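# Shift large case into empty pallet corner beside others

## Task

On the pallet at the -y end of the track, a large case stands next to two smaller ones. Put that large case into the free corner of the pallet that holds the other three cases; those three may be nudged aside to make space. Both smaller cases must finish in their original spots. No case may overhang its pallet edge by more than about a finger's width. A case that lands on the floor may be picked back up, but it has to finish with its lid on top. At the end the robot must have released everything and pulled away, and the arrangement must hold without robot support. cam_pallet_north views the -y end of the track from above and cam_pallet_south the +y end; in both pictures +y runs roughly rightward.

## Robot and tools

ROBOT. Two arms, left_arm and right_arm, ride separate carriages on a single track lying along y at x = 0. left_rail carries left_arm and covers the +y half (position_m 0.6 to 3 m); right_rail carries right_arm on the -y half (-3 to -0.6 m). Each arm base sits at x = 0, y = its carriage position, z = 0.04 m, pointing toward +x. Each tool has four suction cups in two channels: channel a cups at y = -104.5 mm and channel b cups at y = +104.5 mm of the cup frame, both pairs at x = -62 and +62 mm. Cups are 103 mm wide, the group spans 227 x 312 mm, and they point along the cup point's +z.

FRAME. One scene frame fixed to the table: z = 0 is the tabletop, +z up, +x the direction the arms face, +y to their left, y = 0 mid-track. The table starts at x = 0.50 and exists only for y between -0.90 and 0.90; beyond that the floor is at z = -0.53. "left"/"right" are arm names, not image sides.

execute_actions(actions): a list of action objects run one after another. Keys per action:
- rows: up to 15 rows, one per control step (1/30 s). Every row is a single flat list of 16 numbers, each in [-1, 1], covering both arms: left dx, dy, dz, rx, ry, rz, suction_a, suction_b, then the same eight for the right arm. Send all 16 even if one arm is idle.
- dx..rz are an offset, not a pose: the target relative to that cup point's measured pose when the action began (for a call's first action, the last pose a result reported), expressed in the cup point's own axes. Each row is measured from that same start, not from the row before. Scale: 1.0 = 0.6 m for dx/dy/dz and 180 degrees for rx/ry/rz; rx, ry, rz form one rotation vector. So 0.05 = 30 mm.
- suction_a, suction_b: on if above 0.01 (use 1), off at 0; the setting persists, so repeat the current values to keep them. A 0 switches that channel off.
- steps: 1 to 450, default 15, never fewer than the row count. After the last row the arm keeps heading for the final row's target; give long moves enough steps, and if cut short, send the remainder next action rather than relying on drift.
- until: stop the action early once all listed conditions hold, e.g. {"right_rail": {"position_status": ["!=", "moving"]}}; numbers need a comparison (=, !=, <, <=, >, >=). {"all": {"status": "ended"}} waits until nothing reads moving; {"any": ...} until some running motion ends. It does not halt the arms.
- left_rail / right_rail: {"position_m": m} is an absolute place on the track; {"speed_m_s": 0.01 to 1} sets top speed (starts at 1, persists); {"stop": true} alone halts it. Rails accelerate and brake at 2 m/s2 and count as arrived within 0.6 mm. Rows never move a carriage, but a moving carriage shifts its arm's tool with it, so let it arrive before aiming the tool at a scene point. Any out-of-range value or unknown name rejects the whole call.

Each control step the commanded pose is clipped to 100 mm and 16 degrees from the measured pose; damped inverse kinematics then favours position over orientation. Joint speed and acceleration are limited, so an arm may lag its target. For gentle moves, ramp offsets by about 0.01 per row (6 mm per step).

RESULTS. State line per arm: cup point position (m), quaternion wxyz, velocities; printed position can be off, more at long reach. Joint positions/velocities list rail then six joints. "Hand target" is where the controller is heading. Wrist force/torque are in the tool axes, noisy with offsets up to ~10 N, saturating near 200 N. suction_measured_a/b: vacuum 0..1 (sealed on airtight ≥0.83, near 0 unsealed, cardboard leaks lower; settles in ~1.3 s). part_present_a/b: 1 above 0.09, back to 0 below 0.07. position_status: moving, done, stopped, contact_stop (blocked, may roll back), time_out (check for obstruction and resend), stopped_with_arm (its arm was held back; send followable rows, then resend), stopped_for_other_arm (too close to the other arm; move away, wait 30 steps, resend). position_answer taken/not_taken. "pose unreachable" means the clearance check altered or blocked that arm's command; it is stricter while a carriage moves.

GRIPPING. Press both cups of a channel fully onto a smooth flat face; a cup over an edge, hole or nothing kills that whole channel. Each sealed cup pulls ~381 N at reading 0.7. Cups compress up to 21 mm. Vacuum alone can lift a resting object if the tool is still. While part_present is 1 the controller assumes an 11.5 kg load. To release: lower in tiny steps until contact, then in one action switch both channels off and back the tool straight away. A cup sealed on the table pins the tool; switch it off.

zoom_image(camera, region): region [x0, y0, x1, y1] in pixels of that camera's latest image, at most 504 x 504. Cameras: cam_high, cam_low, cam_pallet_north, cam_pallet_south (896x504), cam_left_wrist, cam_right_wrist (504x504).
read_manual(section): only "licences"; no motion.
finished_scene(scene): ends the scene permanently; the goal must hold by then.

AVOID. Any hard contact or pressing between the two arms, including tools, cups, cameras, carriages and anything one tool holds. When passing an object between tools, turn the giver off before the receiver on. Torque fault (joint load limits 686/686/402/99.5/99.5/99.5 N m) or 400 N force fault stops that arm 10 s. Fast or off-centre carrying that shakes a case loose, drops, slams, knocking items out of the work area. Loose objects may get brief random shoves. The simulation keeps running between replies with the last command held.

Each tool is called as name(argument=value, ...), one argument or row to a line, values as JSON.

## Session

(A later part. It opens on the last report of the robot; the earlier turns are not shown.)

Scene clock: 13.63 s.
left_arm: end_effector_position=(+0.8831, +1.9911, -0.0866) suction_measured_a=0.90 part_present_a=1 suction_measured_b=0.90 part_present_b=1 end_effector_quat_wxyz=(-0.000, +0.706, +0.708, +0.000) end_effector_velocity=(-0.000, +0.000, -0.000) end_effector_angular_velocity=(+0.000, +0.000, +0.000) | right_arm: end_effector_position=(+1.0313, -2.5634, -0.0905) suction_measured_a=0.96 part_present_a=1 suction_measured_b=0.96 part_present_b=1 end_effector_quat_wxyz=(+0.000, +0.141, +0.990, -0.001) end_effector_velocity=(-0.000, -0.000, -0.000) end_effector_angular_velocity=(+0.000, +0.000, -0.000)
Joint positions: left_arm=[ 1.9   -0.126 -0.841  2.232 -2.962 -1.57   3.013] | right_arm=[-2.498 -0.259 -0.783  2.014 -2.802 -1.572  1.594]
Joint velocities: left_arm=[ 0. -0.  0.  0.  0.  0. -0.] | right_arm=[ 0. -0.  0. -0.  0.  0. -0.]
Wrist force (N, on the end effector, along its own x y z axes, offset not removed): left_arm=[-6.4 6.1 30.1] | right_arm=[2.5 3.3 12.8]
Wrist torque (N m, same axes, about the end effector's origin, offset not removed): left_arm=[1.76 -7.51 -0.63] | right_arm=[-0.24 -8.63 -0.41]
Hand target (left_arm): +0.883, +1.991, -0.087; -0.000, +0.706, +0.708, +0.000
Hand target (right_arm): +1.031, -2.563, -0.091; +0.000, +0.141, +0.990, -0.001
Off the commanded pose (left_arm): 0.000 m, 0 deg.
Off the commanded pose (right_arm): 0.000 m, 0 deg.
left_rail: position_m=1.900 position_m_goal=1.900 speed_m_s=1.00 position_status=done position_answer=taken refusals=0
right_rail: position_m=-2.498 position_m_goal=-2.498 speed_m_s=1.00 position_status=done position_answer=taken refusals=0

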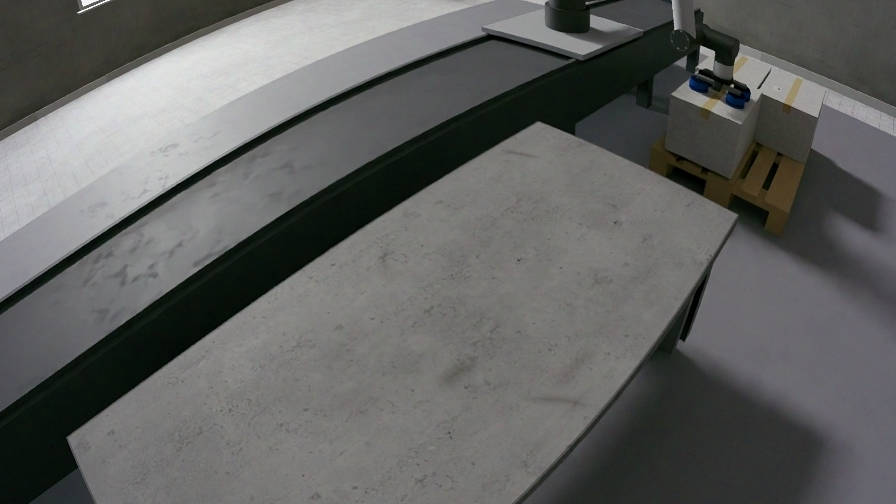

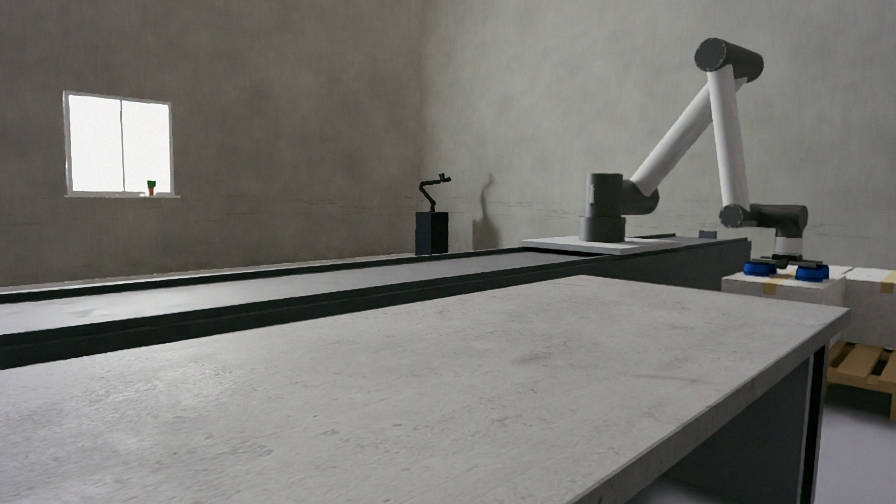

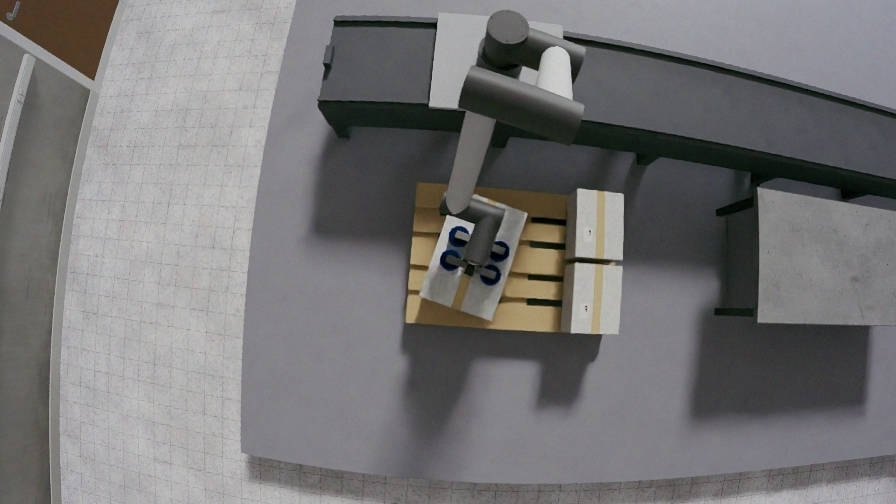

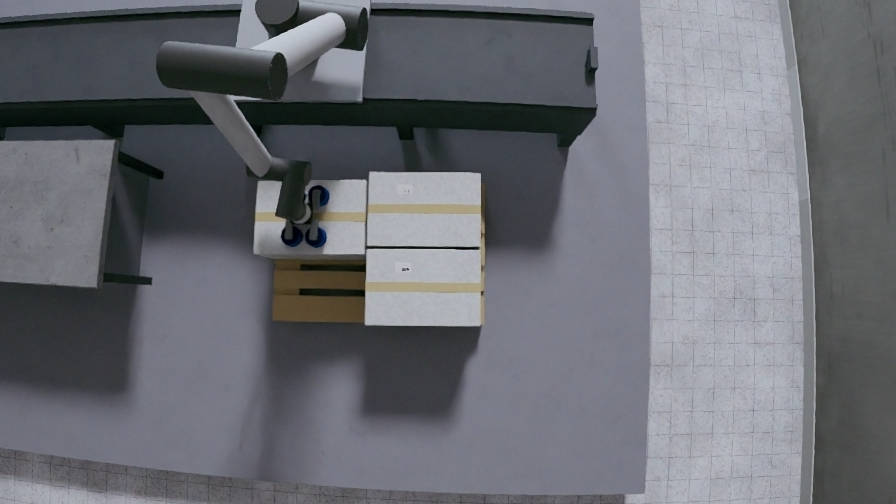

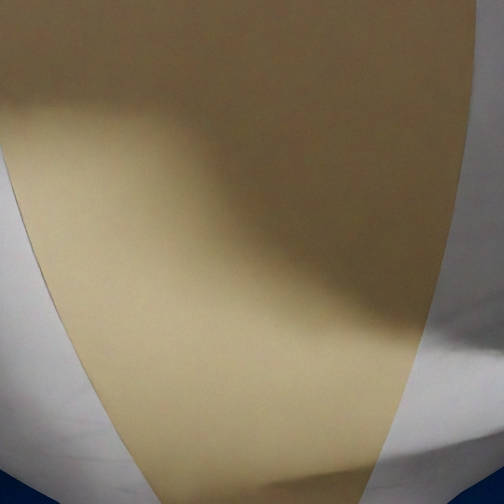

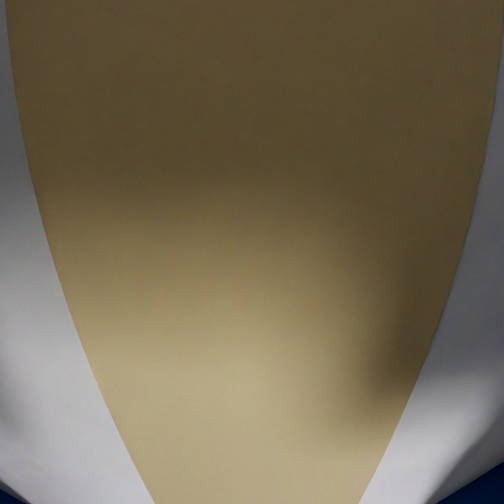

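execute_actions(
  actions=[
    {"rows":[[0,0,-0.004,0,0,0,1,1,0,0,-0.01,0,0,0,1,1],[0,0,-0.008,0,0,0,1,1,0,0,-0.02,0,0,0,1,1],[0,0,-0.012,0,0,0,1,1,0,0,-0.035,0,0,0,1,1],[0,0,-0.015,0,0,0,1,1,0,0,-0.05,0,0,0,1,1],[0,0,-0.015,0,0,0,1,1,0,0,-0.07,0,0,0,1,1],[0,-0.005,-0.015,0,0,0,1,1,0,0,-0.09,0,0,0,1,1],[0,-0.01,-0.015,0,0,0,1,1,0,0,-0.11,0,0,0,1,1],[0,-0.02,-0.015,0,0,0,1,1,0,0,-0.13,0,0,0,1,1],[0,-0.03,-0.015,0,0,0,1,1,0,0,-0.15,0,0,0,1,1],[0,-0.04,-0.015,0,0,0,1,1,0,0,-0.18,0,0,0,1,1],[0,-0.05,-0.015,0,0,0,1,1,0,0,-0.21,0,0,0,1,1],[0,-0.06,-0.015,0,0,0,1,1,0,0,-0.24,0,0,0,1,1],[0,-0.07,-0.015,0,0,0,1,1,0,0,-0.27,0,0,0,1,1],[0,-0.076,-0.015,0,0,0,1,1,0,0,-0.3,0,0,0,1,1],[0,-0.076,-0.015,0,0,0,1,1,0,0,-0.78,0,0,0,1,1]],"steps":60},
    {"right_rail":{"position_m":-0.6,"speed_m_s":0.7},"steps":150,"until":{"all":{"status":"ended"}}},
  ],
)

zoom_image(
  camera="cam_pallet_south",
  region=[230,150,510,350],
)

Scene clock: 19.07 s.
left_arm: end_effector_position=(+0.8375, +1.9911, -0.0777) suction_measured_a=0.90 part_present_a=1 suction_measured_b=0.90 part_present_b=1 end_effector_quat_wxyz=(-0.000, +0.706, +0.708, +0.000) end_effector_velocity=(-0.000, +0.000, -0.000) end_effector_angular_velocity=(-0.000, +0.000, +0.000) | right_arm: end_effector_position=(+1.0312, -0.6651, +0.3774) suction_measured_a=0.96 part_present_a=1 suction_measured_b=0.96 part_present_b=1 end_effector_quat_wxyz=(+0.000, +0.141, +0.990, -0.001) end_effector_velocity=(-0.001, -0.005, +0.000) end_effector_angular_velocity=(-0.011, +0.001, -0.002)
Joint positions: left_arm=[ 1.9   -0.133 -0.865  2.299 -3.005 -1.57   3.006] | right_arm=[-0.6   -0.258 -1.257  1.889 -2.204 -1.573  1.594]
Joint velocities: left_arm=[ 0.  0.  0. -0. -0. -0. -0.] | right_arm=[ 0.    -0.002 -0.     0.    -0.002 -0.011 -0.   ]
Wrist force (N, on the end effector, along its own x y z axes, offset not removed): left_arm=[-5.3 2.3 30.0] | right_arm=[6.8 17.9 15.4]
Wrist torque (N m, same axes, about the end effector's origin, offset not removed): left_arm=[1.30 -7.97 -0.65] | right_arm=[-2.16 -7.85 0.31]
Hand target (left_arm): +0.837, +1.991, -0.078; -0.000, +0.706, +0.708, +0.000
Hand target (right_arm): +1.031, -0.665, +0.377; +0.000, +0.141, +0.990, -0.001
Off the commanded pose (left_arm): 0.000 m, 0 deg.
Off the commanded pose (right_arm): 0.001 m, 0 deg.
left_rail: position_m=1.900 position_m_goal=1.900 speed_m_s=1.00 position_status=done position_answer=taken refusals=0
right_rail: position_m=-0.600 position_m_goal=-0.600 speed_m_s=0.70 position_status=done position_answer=taken refusals=0

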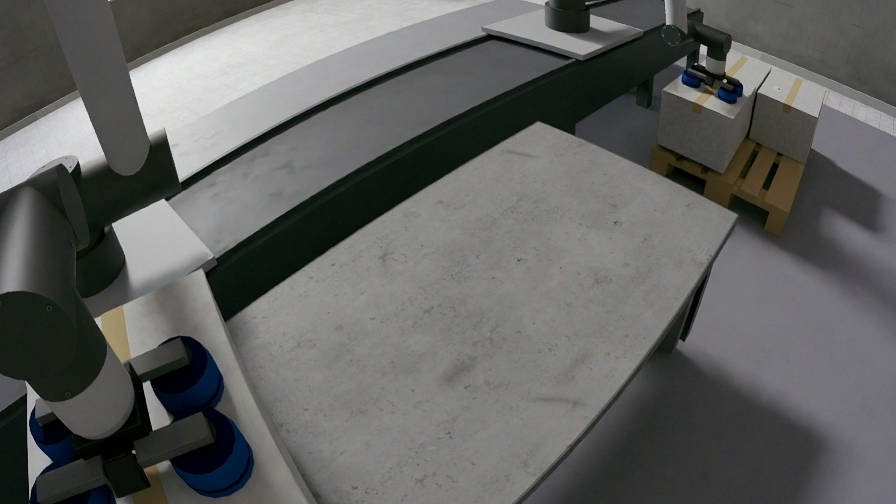

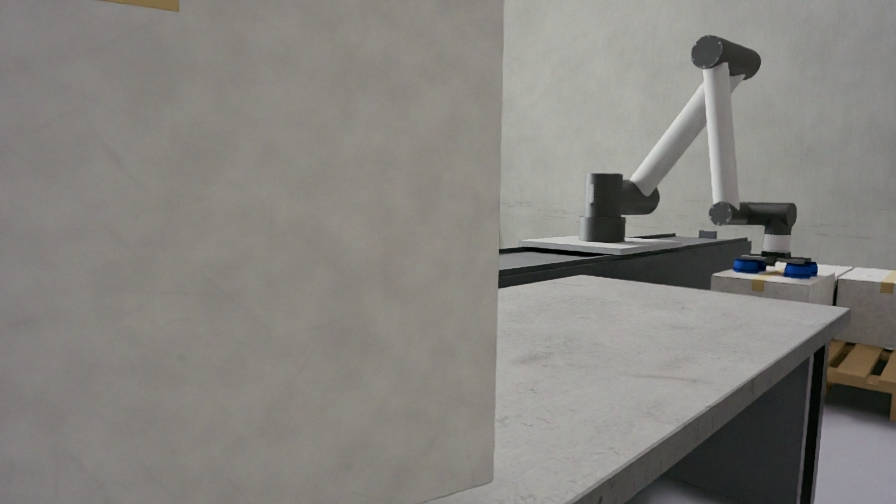

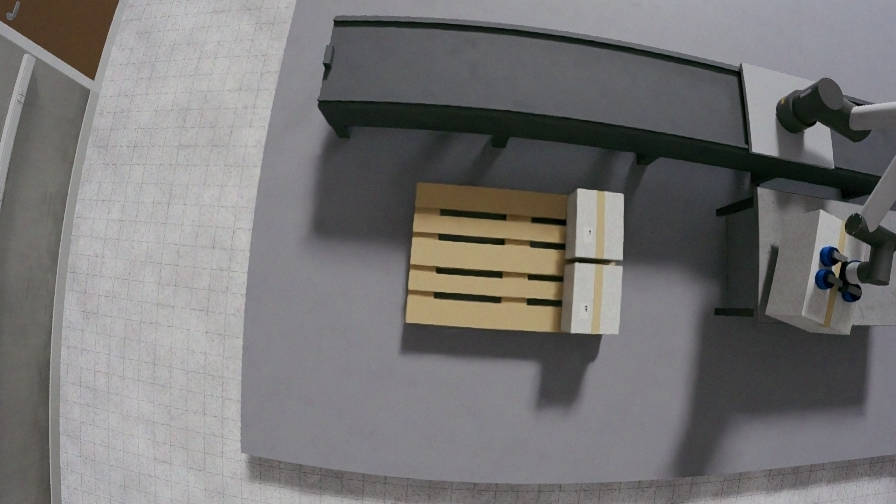

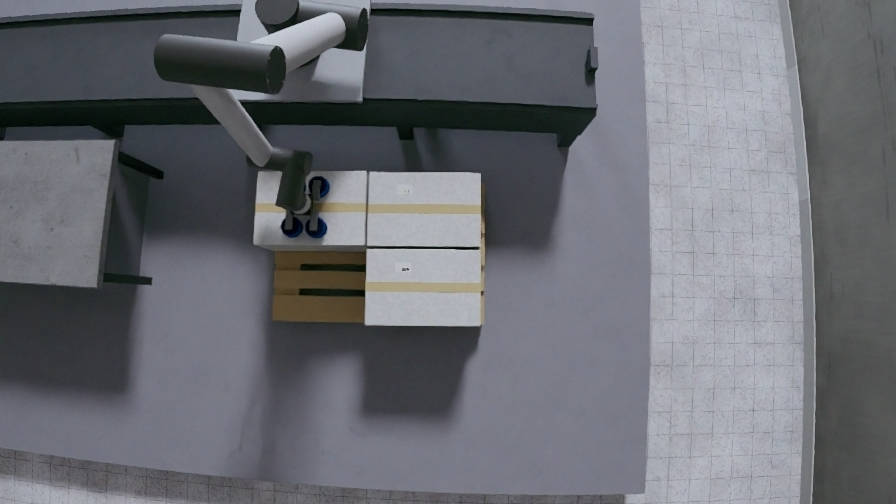

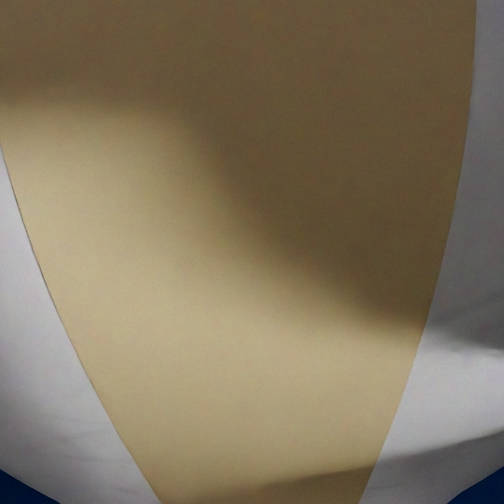

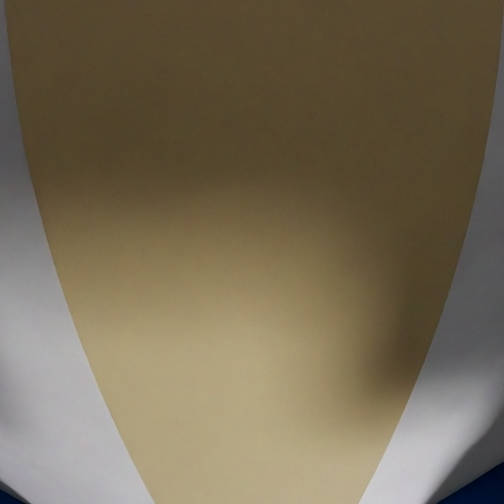

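Region (230, 150, 510, 350) of cam_pallet_south's 896x504 image, scaled by 1.800, with more detail than that image has; it fills the top 360 rows of this view, and the rest is white.

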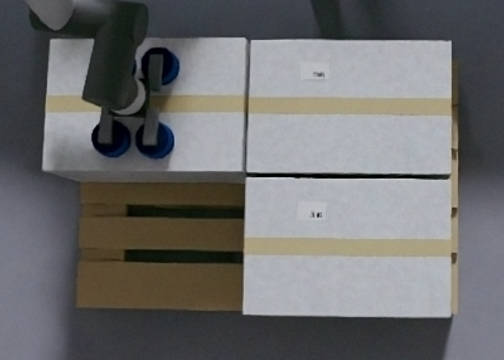

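execute_actions(
  actions=[
    {"rows":[[0,-0.004,0.005,0,0,0,1,1,0.01,0.02,0,0,0,0,1,1],[0,-0.004,0.01,0,0,0,1,1,0.02,0.05,0,0,0,0,1,1],[0,-0.004,0.015,0,0,0,1,1,0.035,0.09,0,0,0,0,1,1],[0,-0.004,0.02,0,0,0,1,1,0.05,0.13,0,0,0,0,1,1],[0,-0.004,0.024,0,0,0,1,1,0.26,0.66,0,0,0,0,1,1]],"steps":30},
    {"rows":[[0,0,0.003,0,0,0,1,1,0.26,0.66,0.15,0,0,0.41,1,1]],"steps":75},
  ],
)

Scene clock: 23.67 s.
left_arm: end_effector_position=(+0.8351, +1.9910, -0.0939) suction_measured_a=0.90 part_present_a=1 suction_measured_b=0.90 part_present_b=1 end_effector_quat_wxyz=(-0.000, +0.706, +0.708, +0.000) end_effector_velocity=(-0.000, +0.000, -0.000) end_effector_angular_velocity=(-0.000, +0.000, +0.000) | right_arm: end_effector_position=(+0.9515, +0.1788, +0.2876) suction_measured_a=0.96 part_present_a=1 suction_measured_b=0.96 part_present_b=1 end_effector_quat_wxyz=(+0.001, +0.707, +0.708, +0.000) end_effector_velocity=(+0.000, +0.000, -0.000) end_effector_angular_velocity=(-0.000, +0.000, +0.000)
Joint positions: left_arm=[ 1.9   -0.133 -0.841  2.3   -3.03  -1.57   3.006] | right_arm=[-0.6    0.522 -1.003  1.63  -2.199 -1.572  3.662]
Joint velocities: left_arm=[ 0.  0. -0.  0.  0. -0. -0.] | right_arm=[ 0.  0.  0. -0. -0. -0. -0.]
Wrist force (N, on the end effector, along its own x y z axes, offset not removed): left_arm=[-7.0 3.7 30.9] | right_arm=[3.3 4.4 13.7]
Wrist torque (N m, same axes, about the end effector's origin, offset not removed): left_arm=[1.42 -7.65 -0.63] | right_arm=[-0.01 -8.61 -0.36]
Hand target (left_arm): +0.835, +1.991, -0.094; -0.000, +0.706, +0.708, +0.000
Hand target (right_arm): +0.952, +0.179, +0.288; +0.001, +0.707, +0.708, +0.000
Off the commanded pose (left_arm): 0.000 m, 0 deg.
Off the commanded pose (right_arm): 0.001 m, 0 deg.
left_rail: position_m=1.900 position_m_goal=1.900 speed_m_s=1.00 position_status=done position_answer=taken refusals=0
right_rail: position_m=-0.600 position_m_goal=-0.600 speed_m_s=0.70 position_status=done position_answer=taken refusals=0

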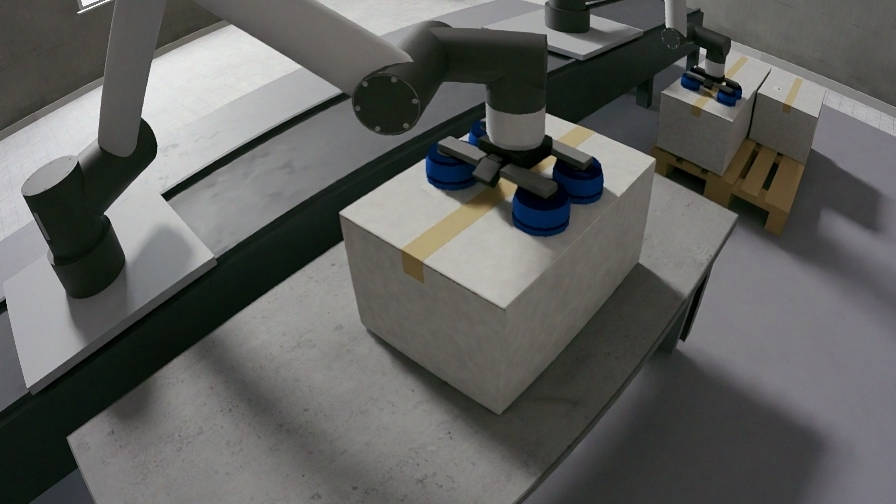

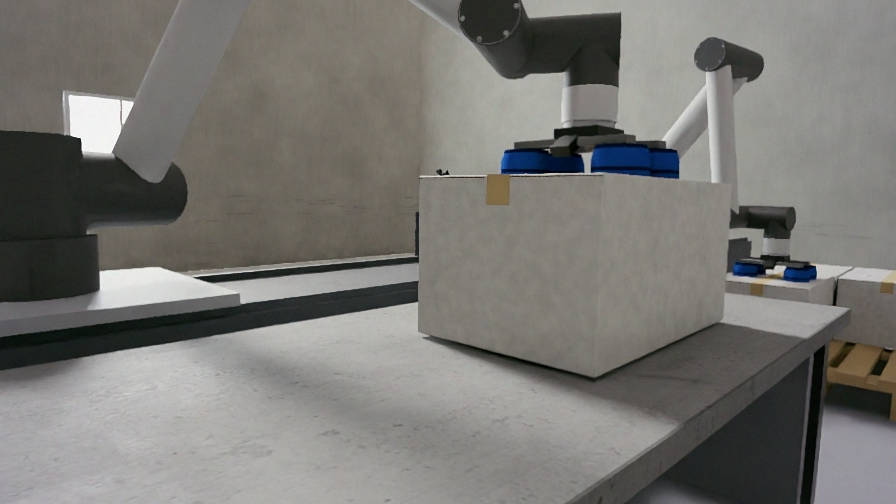

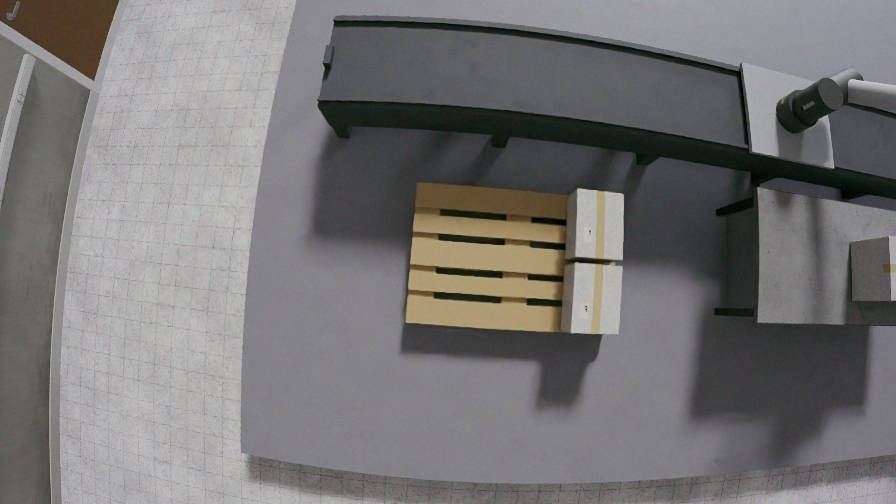

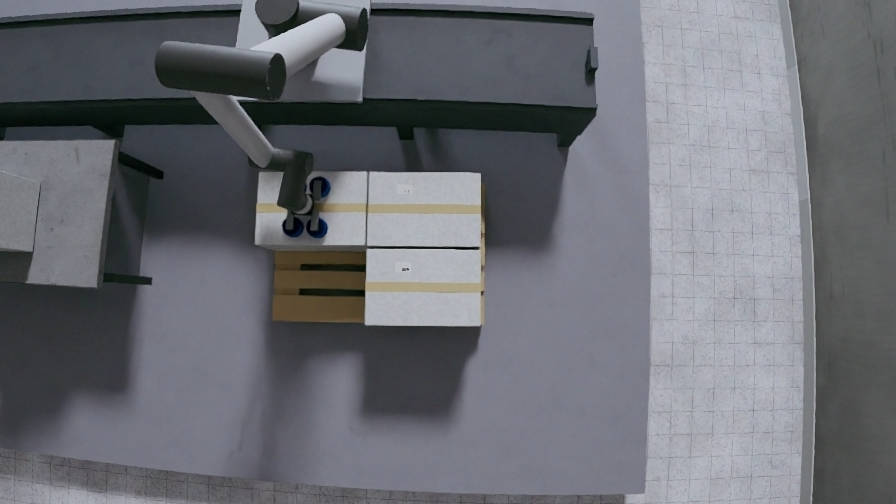

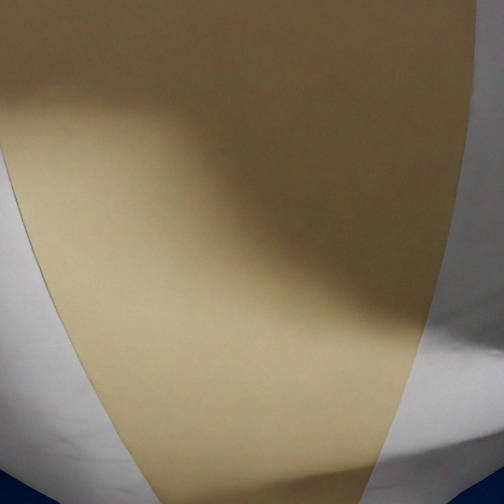

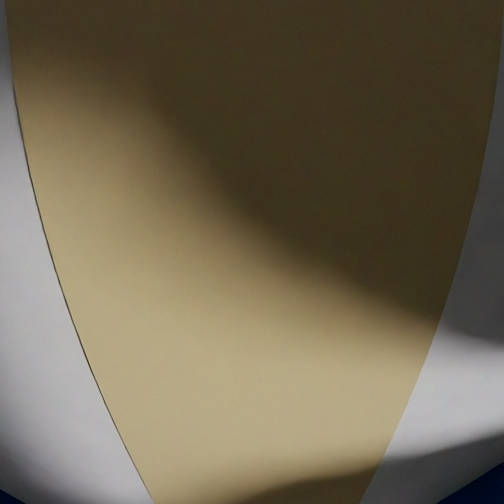

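execute_actions(
  actions=[
    {"rows":[[0,0,0.003,0,0,0,1,1,0,0,0.003,0,0,0,1,1],[0,0,0.006,0,0,0,1,1,0,0,0.006,0,0,0,1,1]],"steps":15},
  ],
)

Scene clock: 24.30 s.
left_arm: end_effector_position=(+0.8351, +1.9910, -0.0974) suction_measured_a=0.90 part_present_a=1 suction_measured_b=0.90 part_present_b=1 end_effector_quat_wxyz=(-0.000, +0.706, +0.708, +0.000) end_effector_velocity=(+0.000, -0.000, -0.000) end_effector_angular_velocity=(-0.000, -0.000, -0.000) | right_arm: end_effector_position=(+0.9516, +0.1788, +0.2841) suction_measured_a=0.96 part_present_a=1 suction_measured_b=0.96 part_present_b=1 end_effector_quat_wxyz=(+0.001, +0.707, +0.708, +0.000) end_effector_velocity=(-0.000, -0.000, -0.001) end_effector_angular_velocity=(-0.000, +0.000, +0.000)
Joint positions: left_arm=[ 1.9   -0.133 -0.835  2.299 -3.035 -1.57   3.006] | right_arm=[-0.6    0.522 -1.001  1.632 -2.203 -1.572  3.662]
Joint velocities: left_arm=[ 0. -0.  0. -0. -0.  0.  0.] | right_arm=[ 0.     0.     0.     0.001 -0.     0.    -0.   ]
Wrist force (N, on the end effector, along its own x y z axes, offset not removed): left_arm=[-8.4 2.9 29.4] | right_arm=[1.0 2.3 12.3]
Wrist torque (N m, same axes, about the end effector's origin, offset not removed): left_arm=[1.27 -7.61 -0.62] | right_arm=[-0.42 -8.24 -0.46]
Hand target (left_arm): +0.835, +1.991, -0.097; -0.000, +0.706, +0.708, +0.000
Hand target (right_arm): +0.952, +0.179, +0.284; +0.001, +0.707, +0.708, +0.000
Off the commanded pose (left_arm): 0.000 m, 0 deg.
Off the commanded pose (right_arm): 0.000 m, 0 deg.
left_rail: position_m=1.900 position_m_goal=1.900 speed_m_s=1.00 position_status=done position_answer=taken refusals=0
right_rail: position_m=-0.600 position_m_goal=-0.600 speed_m_s=0.70 position_status=done position_answer=taken refusals=0

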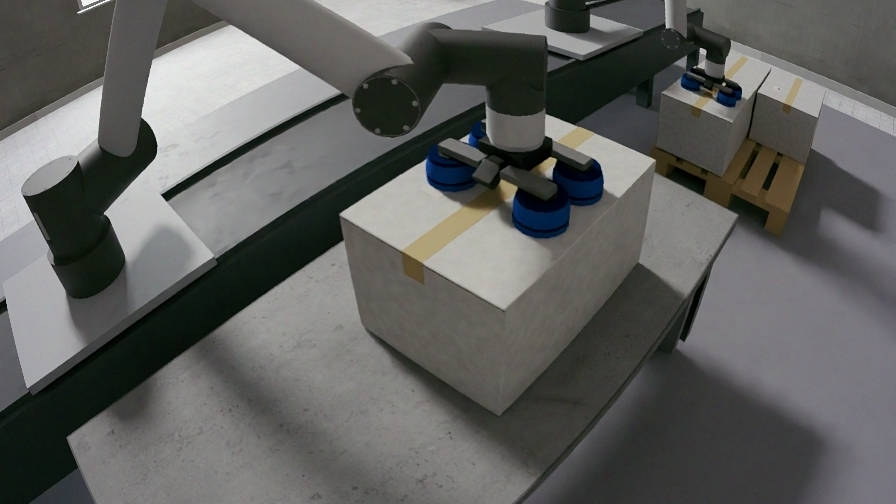

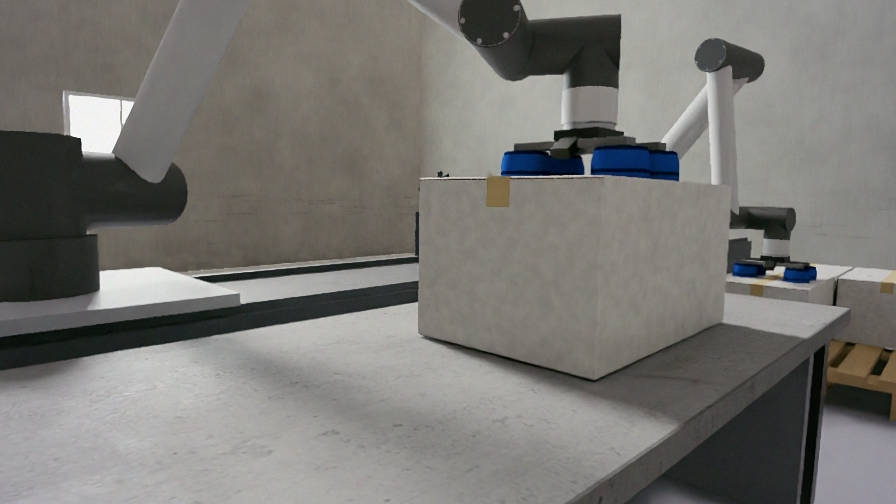

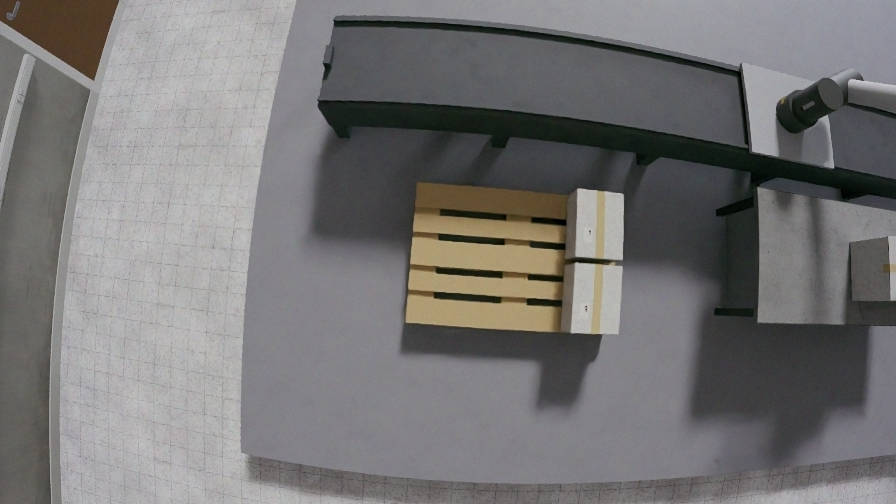

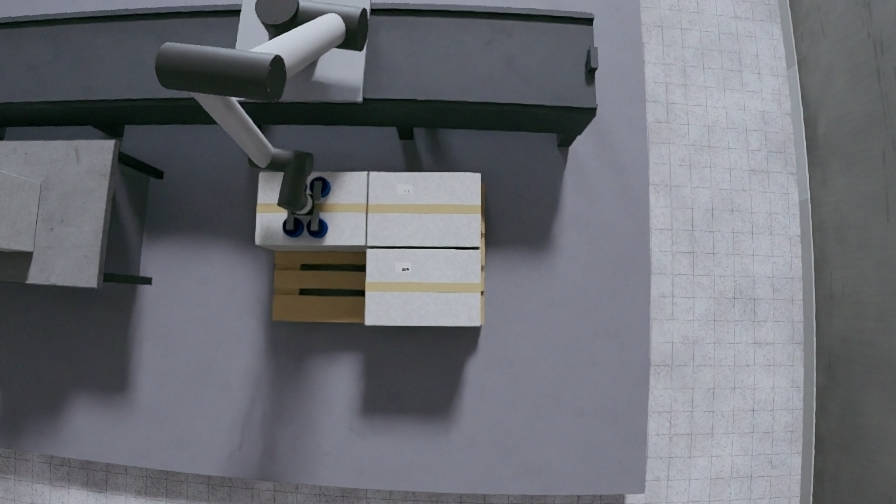

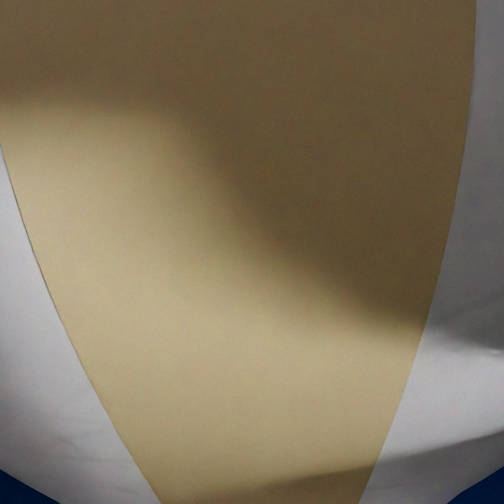

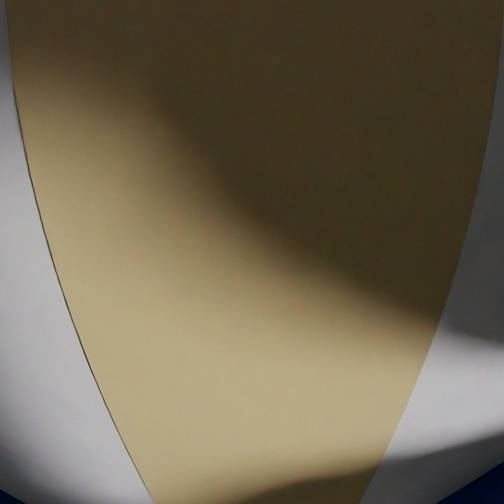

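execute_actions(
  actions=[
    {"rows":[[0,0,0.003,0,0,0,1,1,0,0,0.003,0,0,0,1,1],[0,0,0.005,0,0,0,1,1,0,0,0.005,0,0,0,1,1]],"steps":15},
  ],
)

Scene clock: 25.53 s.
left_arm: end_effector_position=(+0.8351, +1.9910, -0.1004) suction_measured_a=0.90 part_present_a=1 suction_measured_b=0.90 part_present_b=1 end_effector_quat_wxyz=(-0.000, +0.706, +0.708, +0.000) end_effector_velocity=(+0.000, -0.000, -0.000) end_effector_angular_velocity=(-0.000, -0.000, +0.000) | right_arm: end_effector_position=(+0.9516, +0.1789, +0.2813) suction_measured_a=0.96 part_present_a=1 suction_measured_b=0.96 part_present_b=1 end_effector_quat_wxyz=(+0.001, +0.707, +0.708, +0.000) end_effector_velocity=(-0.000, -0.000, -0.000) end_effector_angular_velocity=(-0.000, +0.000, +0.000)
Joint positions: left_arm=[ 1.9   -0.133 -0.83   2.298 -3.039 -1.57   3.006] | right_arm=[-0.6    0.522 -0.999  1.633 -2.206 -1.572  3.662]
Joint velocities: left_arm=[ 0.  0.  0. -0. -0. -0. -0.] | right_arm=[ 0.  0.  0.  0. -0.  0. -0.]
Wrist force (N, on the end effector, along its own x y z axes, offset not removed): left_arm=[-4.5 3.3 31.4] | right_arm=[-1.8 0.8 0.6]
Wrist torque (N m, same axes, about the end effector's origin, offset not removed): left_arm=[1.42 -8.16 -0.62] | right_arm=[-1.80 -5.17 -0.69]
Hand target (left_arm): +0.835, +1.991, -0.100; -0.000, +0.706, +0.708, +0.000
Hand target (right_arm): +0.952, +0.179, +0.281; +0.001, +0.707, +0.708, +0.000
Off the commanded pose (left_arm): 0.000 m, 0 deg.
Off the commanded pose (right_arm): 0.000 m, 0 deg.
left_rail: position_m=1.900 position_m_goal=1.900 speed_m_s=1.00 position_status=done position_answer=taken refusals=0
right_rail: position_m=-0.600 position_m_goal=-0.600 speed_m_s=0.70 position_status=done position_answer=taken refusals=0

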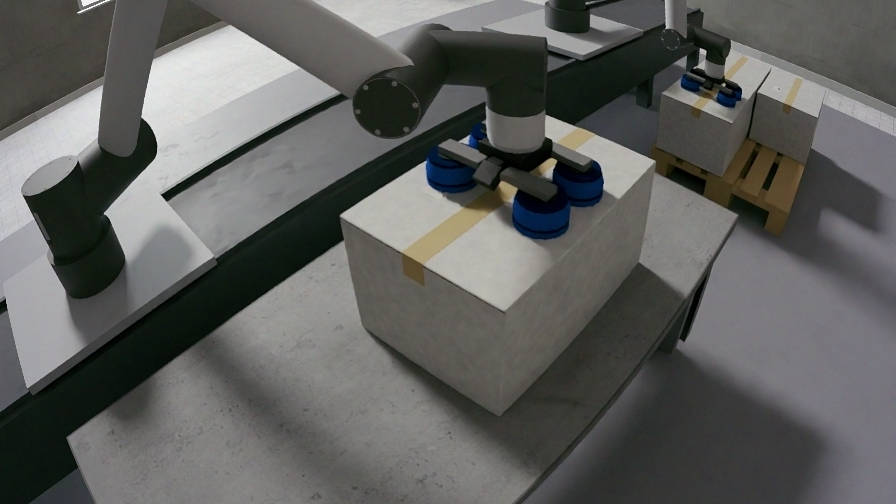

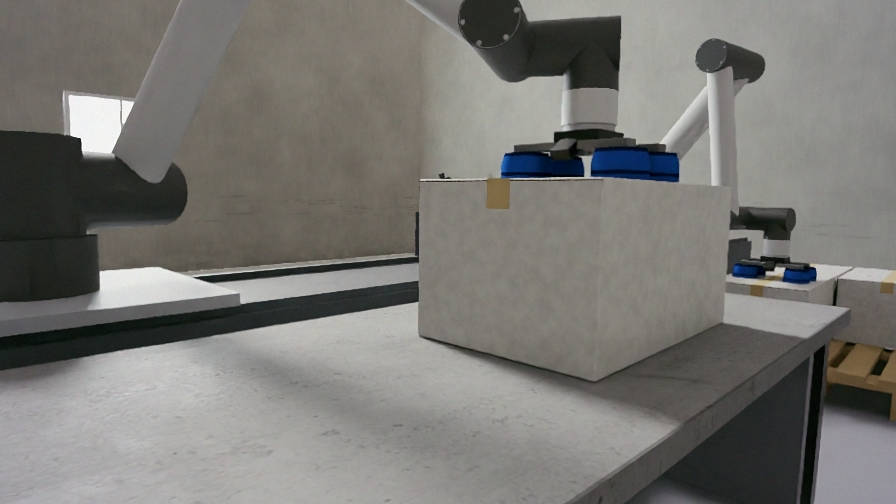

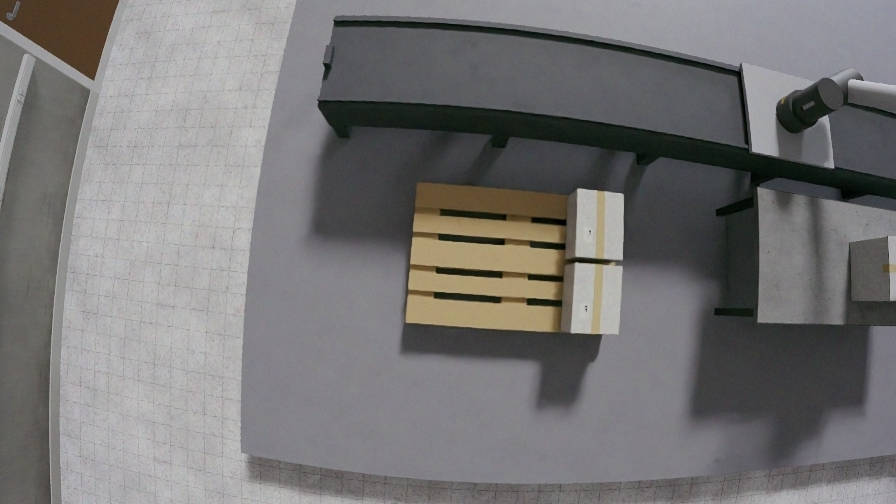

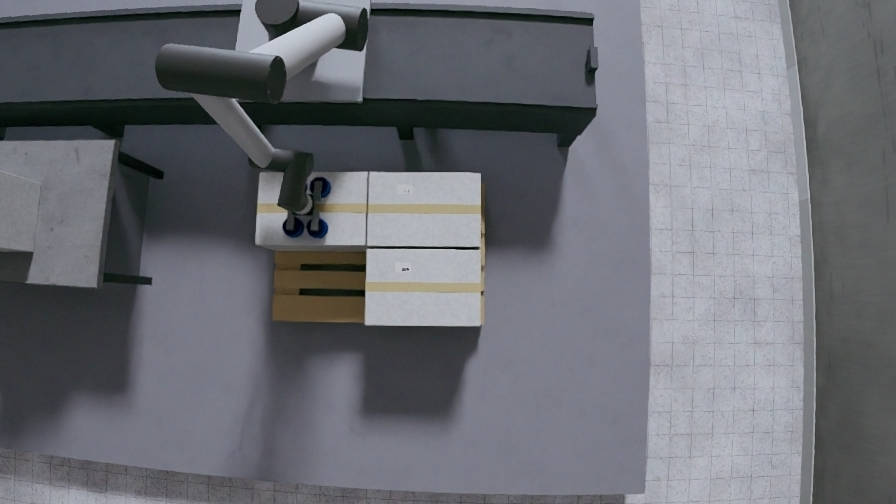

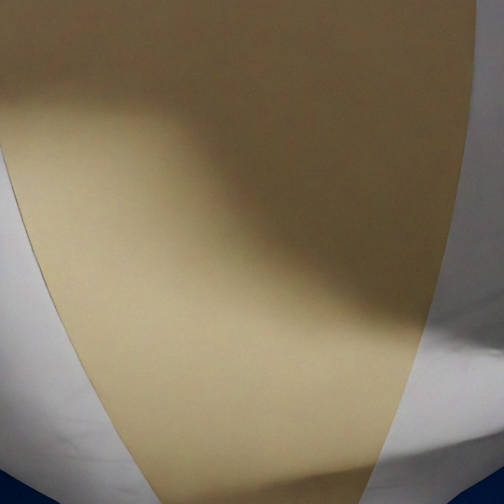

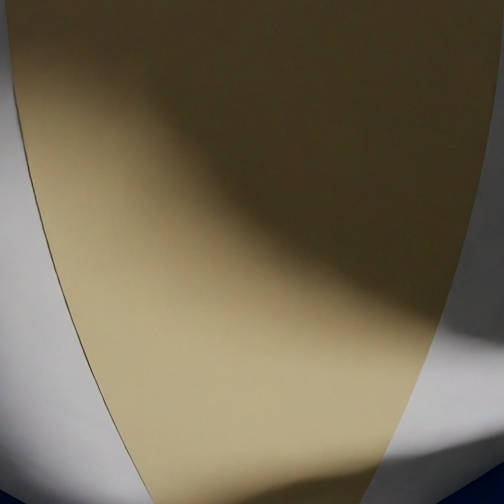

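execute_actions(
  actions=[
    {"rows":[[0,0,0.004,0,0,0,1,1,0,0,0.002,0,0,0,1,1],[0,0,0.008,0,0,0,1,1,0,0,0.002,0,0,0,1,1]],"steps":12},
    {"rows":[[0,0,-0.02,0,0,0,0,0,0,0,-0.02,0,0,0,0,0],[0,0,-0.03,0,0,0,0,0,0,0,-0.03,0,0,0,0,0],[0,0,-0.04,0,0,0,0,0,0,0,-0.04,0,0,0,0,0]],"steps":12},
    {"rows":[[0,0,-0.83,0,0,0,0,0,0,0,-0.25,0,0,0,0,0]],"steps":35},
    {"rows":[[-0.85,0.19,0,0,0,0,0,0,-0.9,0,0,0,0,0,0,0]],"right_rail":{"position_m":-2.0,"speed_m_s":1},"steps":60},
    {"left_rail":{"position_m":0.6},"steps":90,"until":{"all":{"status":"ended"}}},
  ],
)

Scene clock: 31.53 s.
left_arm: end_effector_position=(+0.9492, +0.1816, +0.4148) suction_measured_a=0.00 part_present_a=0 suction_measured_b=0.00 part_present_b=0 end_effector_quat_wxyz=(+0.001, +0.706, +0.708, +0.001) end_effector_velocity=(+0.000, +0.000, +0.000) end_effector_angular_velocity=(-0.000, -0.000, +0.000) | right_arm: end_effector_position=(+0.9518, -1.7614, +0.4528) suction_measured_a=0.00 part_present_a=0 suction_measured_b=0.00 part_present_b=0 end_effector_quat_wxyz=(+0.001, +0.707, +0.708, -0.000) end_effector_velocity=(-0.000, -0.000, +0.000) end_effector_angular_velocity=(-0.000, -0.000, +0.000)
Joint positions: left_arm=[ 0.6   -0.611 -1.279  1.858 -2.151 -1.569  2.528] | right_arm=[-2.     0.04  -1.362  1.909 -2.118 -1.572  3.18 ]
Joint velocities: left_arm=[ 0.  0. -0.  0. -0. -0.  0.] | right_arm=[ 0.  0. -0. -0. -0. -0. -0.]
Wrist force (N, on the end effector, along its own x y z axes, offset not removed): left_arm=[-7.3 6.9 -5.4] | right_arm=[0.6 3.4 -7.0]
Wrist torque (N m, same axes, about the end effector's origin, offset not removed): left_arm=[0.77 1.03 -0.64] | right_arm=[0.52 0.45 -0.40]
Hand target (left_arm): +0.949, +0.182, +0.415; +0.001, +0.706, +0.708, +0.001
Hand target (right_arm): +0.952, -1.761, +0.453; +0.001, +0.707, +0.708, -0.000
Off the commanded pose (left_arm): 0.001 m, 0 deg.
Off the commanded pose (right_arm): 0.001 m, 0 deg.
left_rail: position_m=0.600 position_m_goal=0.600 speed_m_s=1.00 position_status=done position_answer=taken refusals=0
right_rail: position_m=-2.000 position_m_goal=-2.000 speed_m_s=1.00 position_status=done position_answer=taken refusals=0

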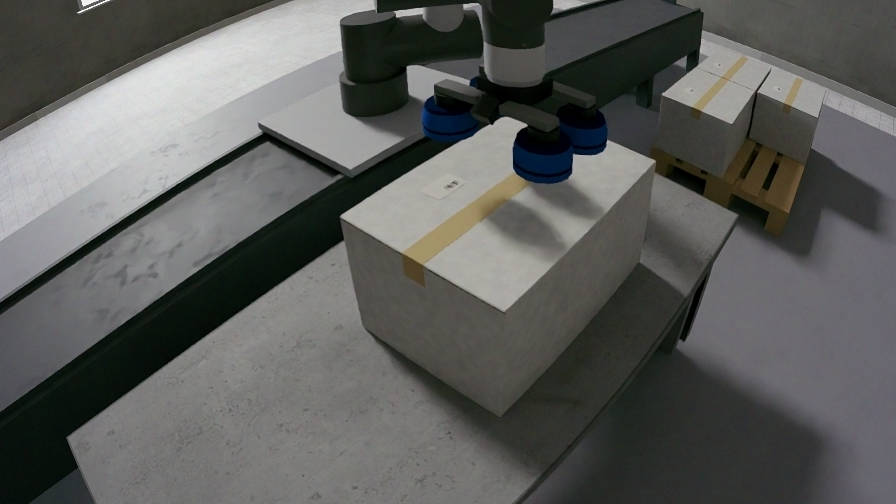

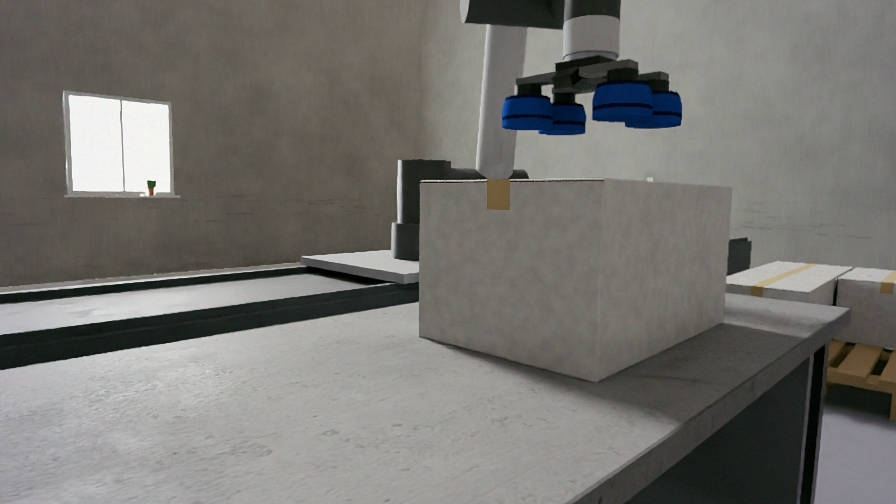

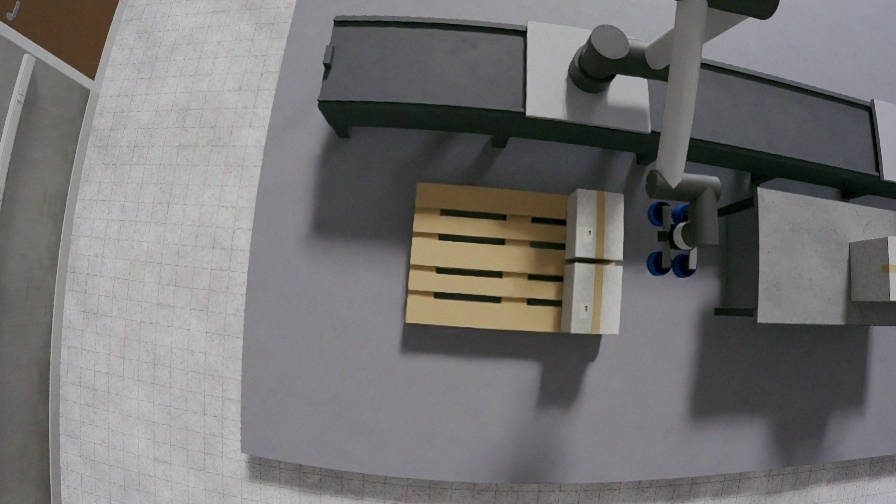

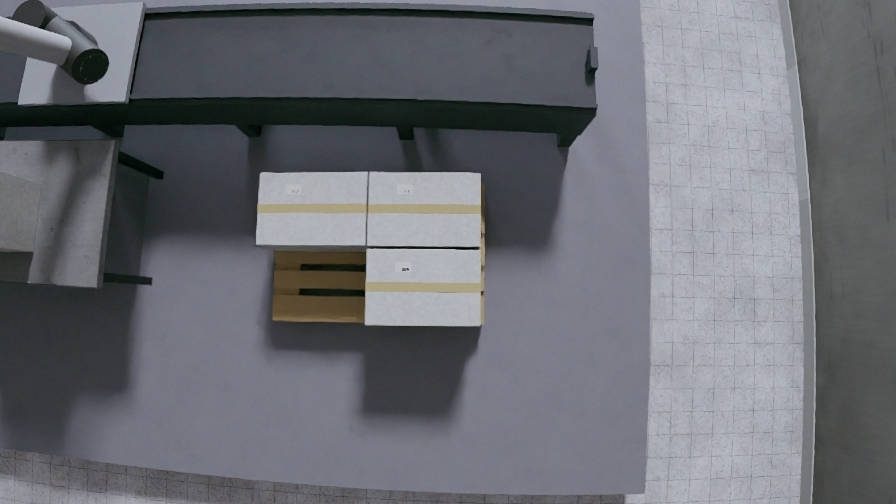

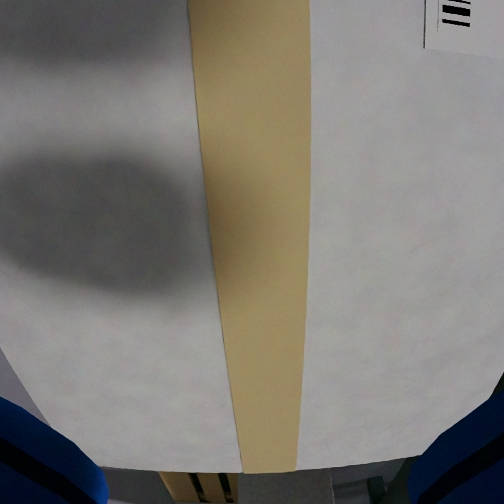

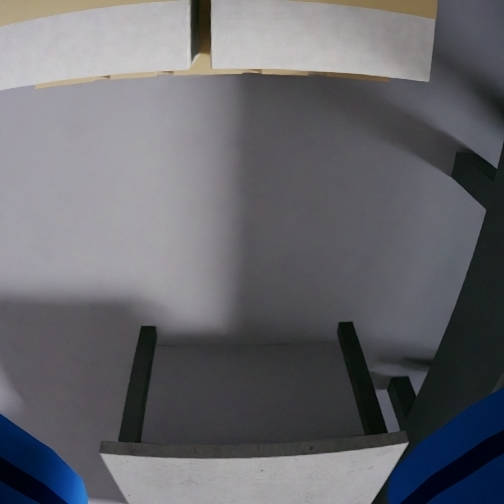

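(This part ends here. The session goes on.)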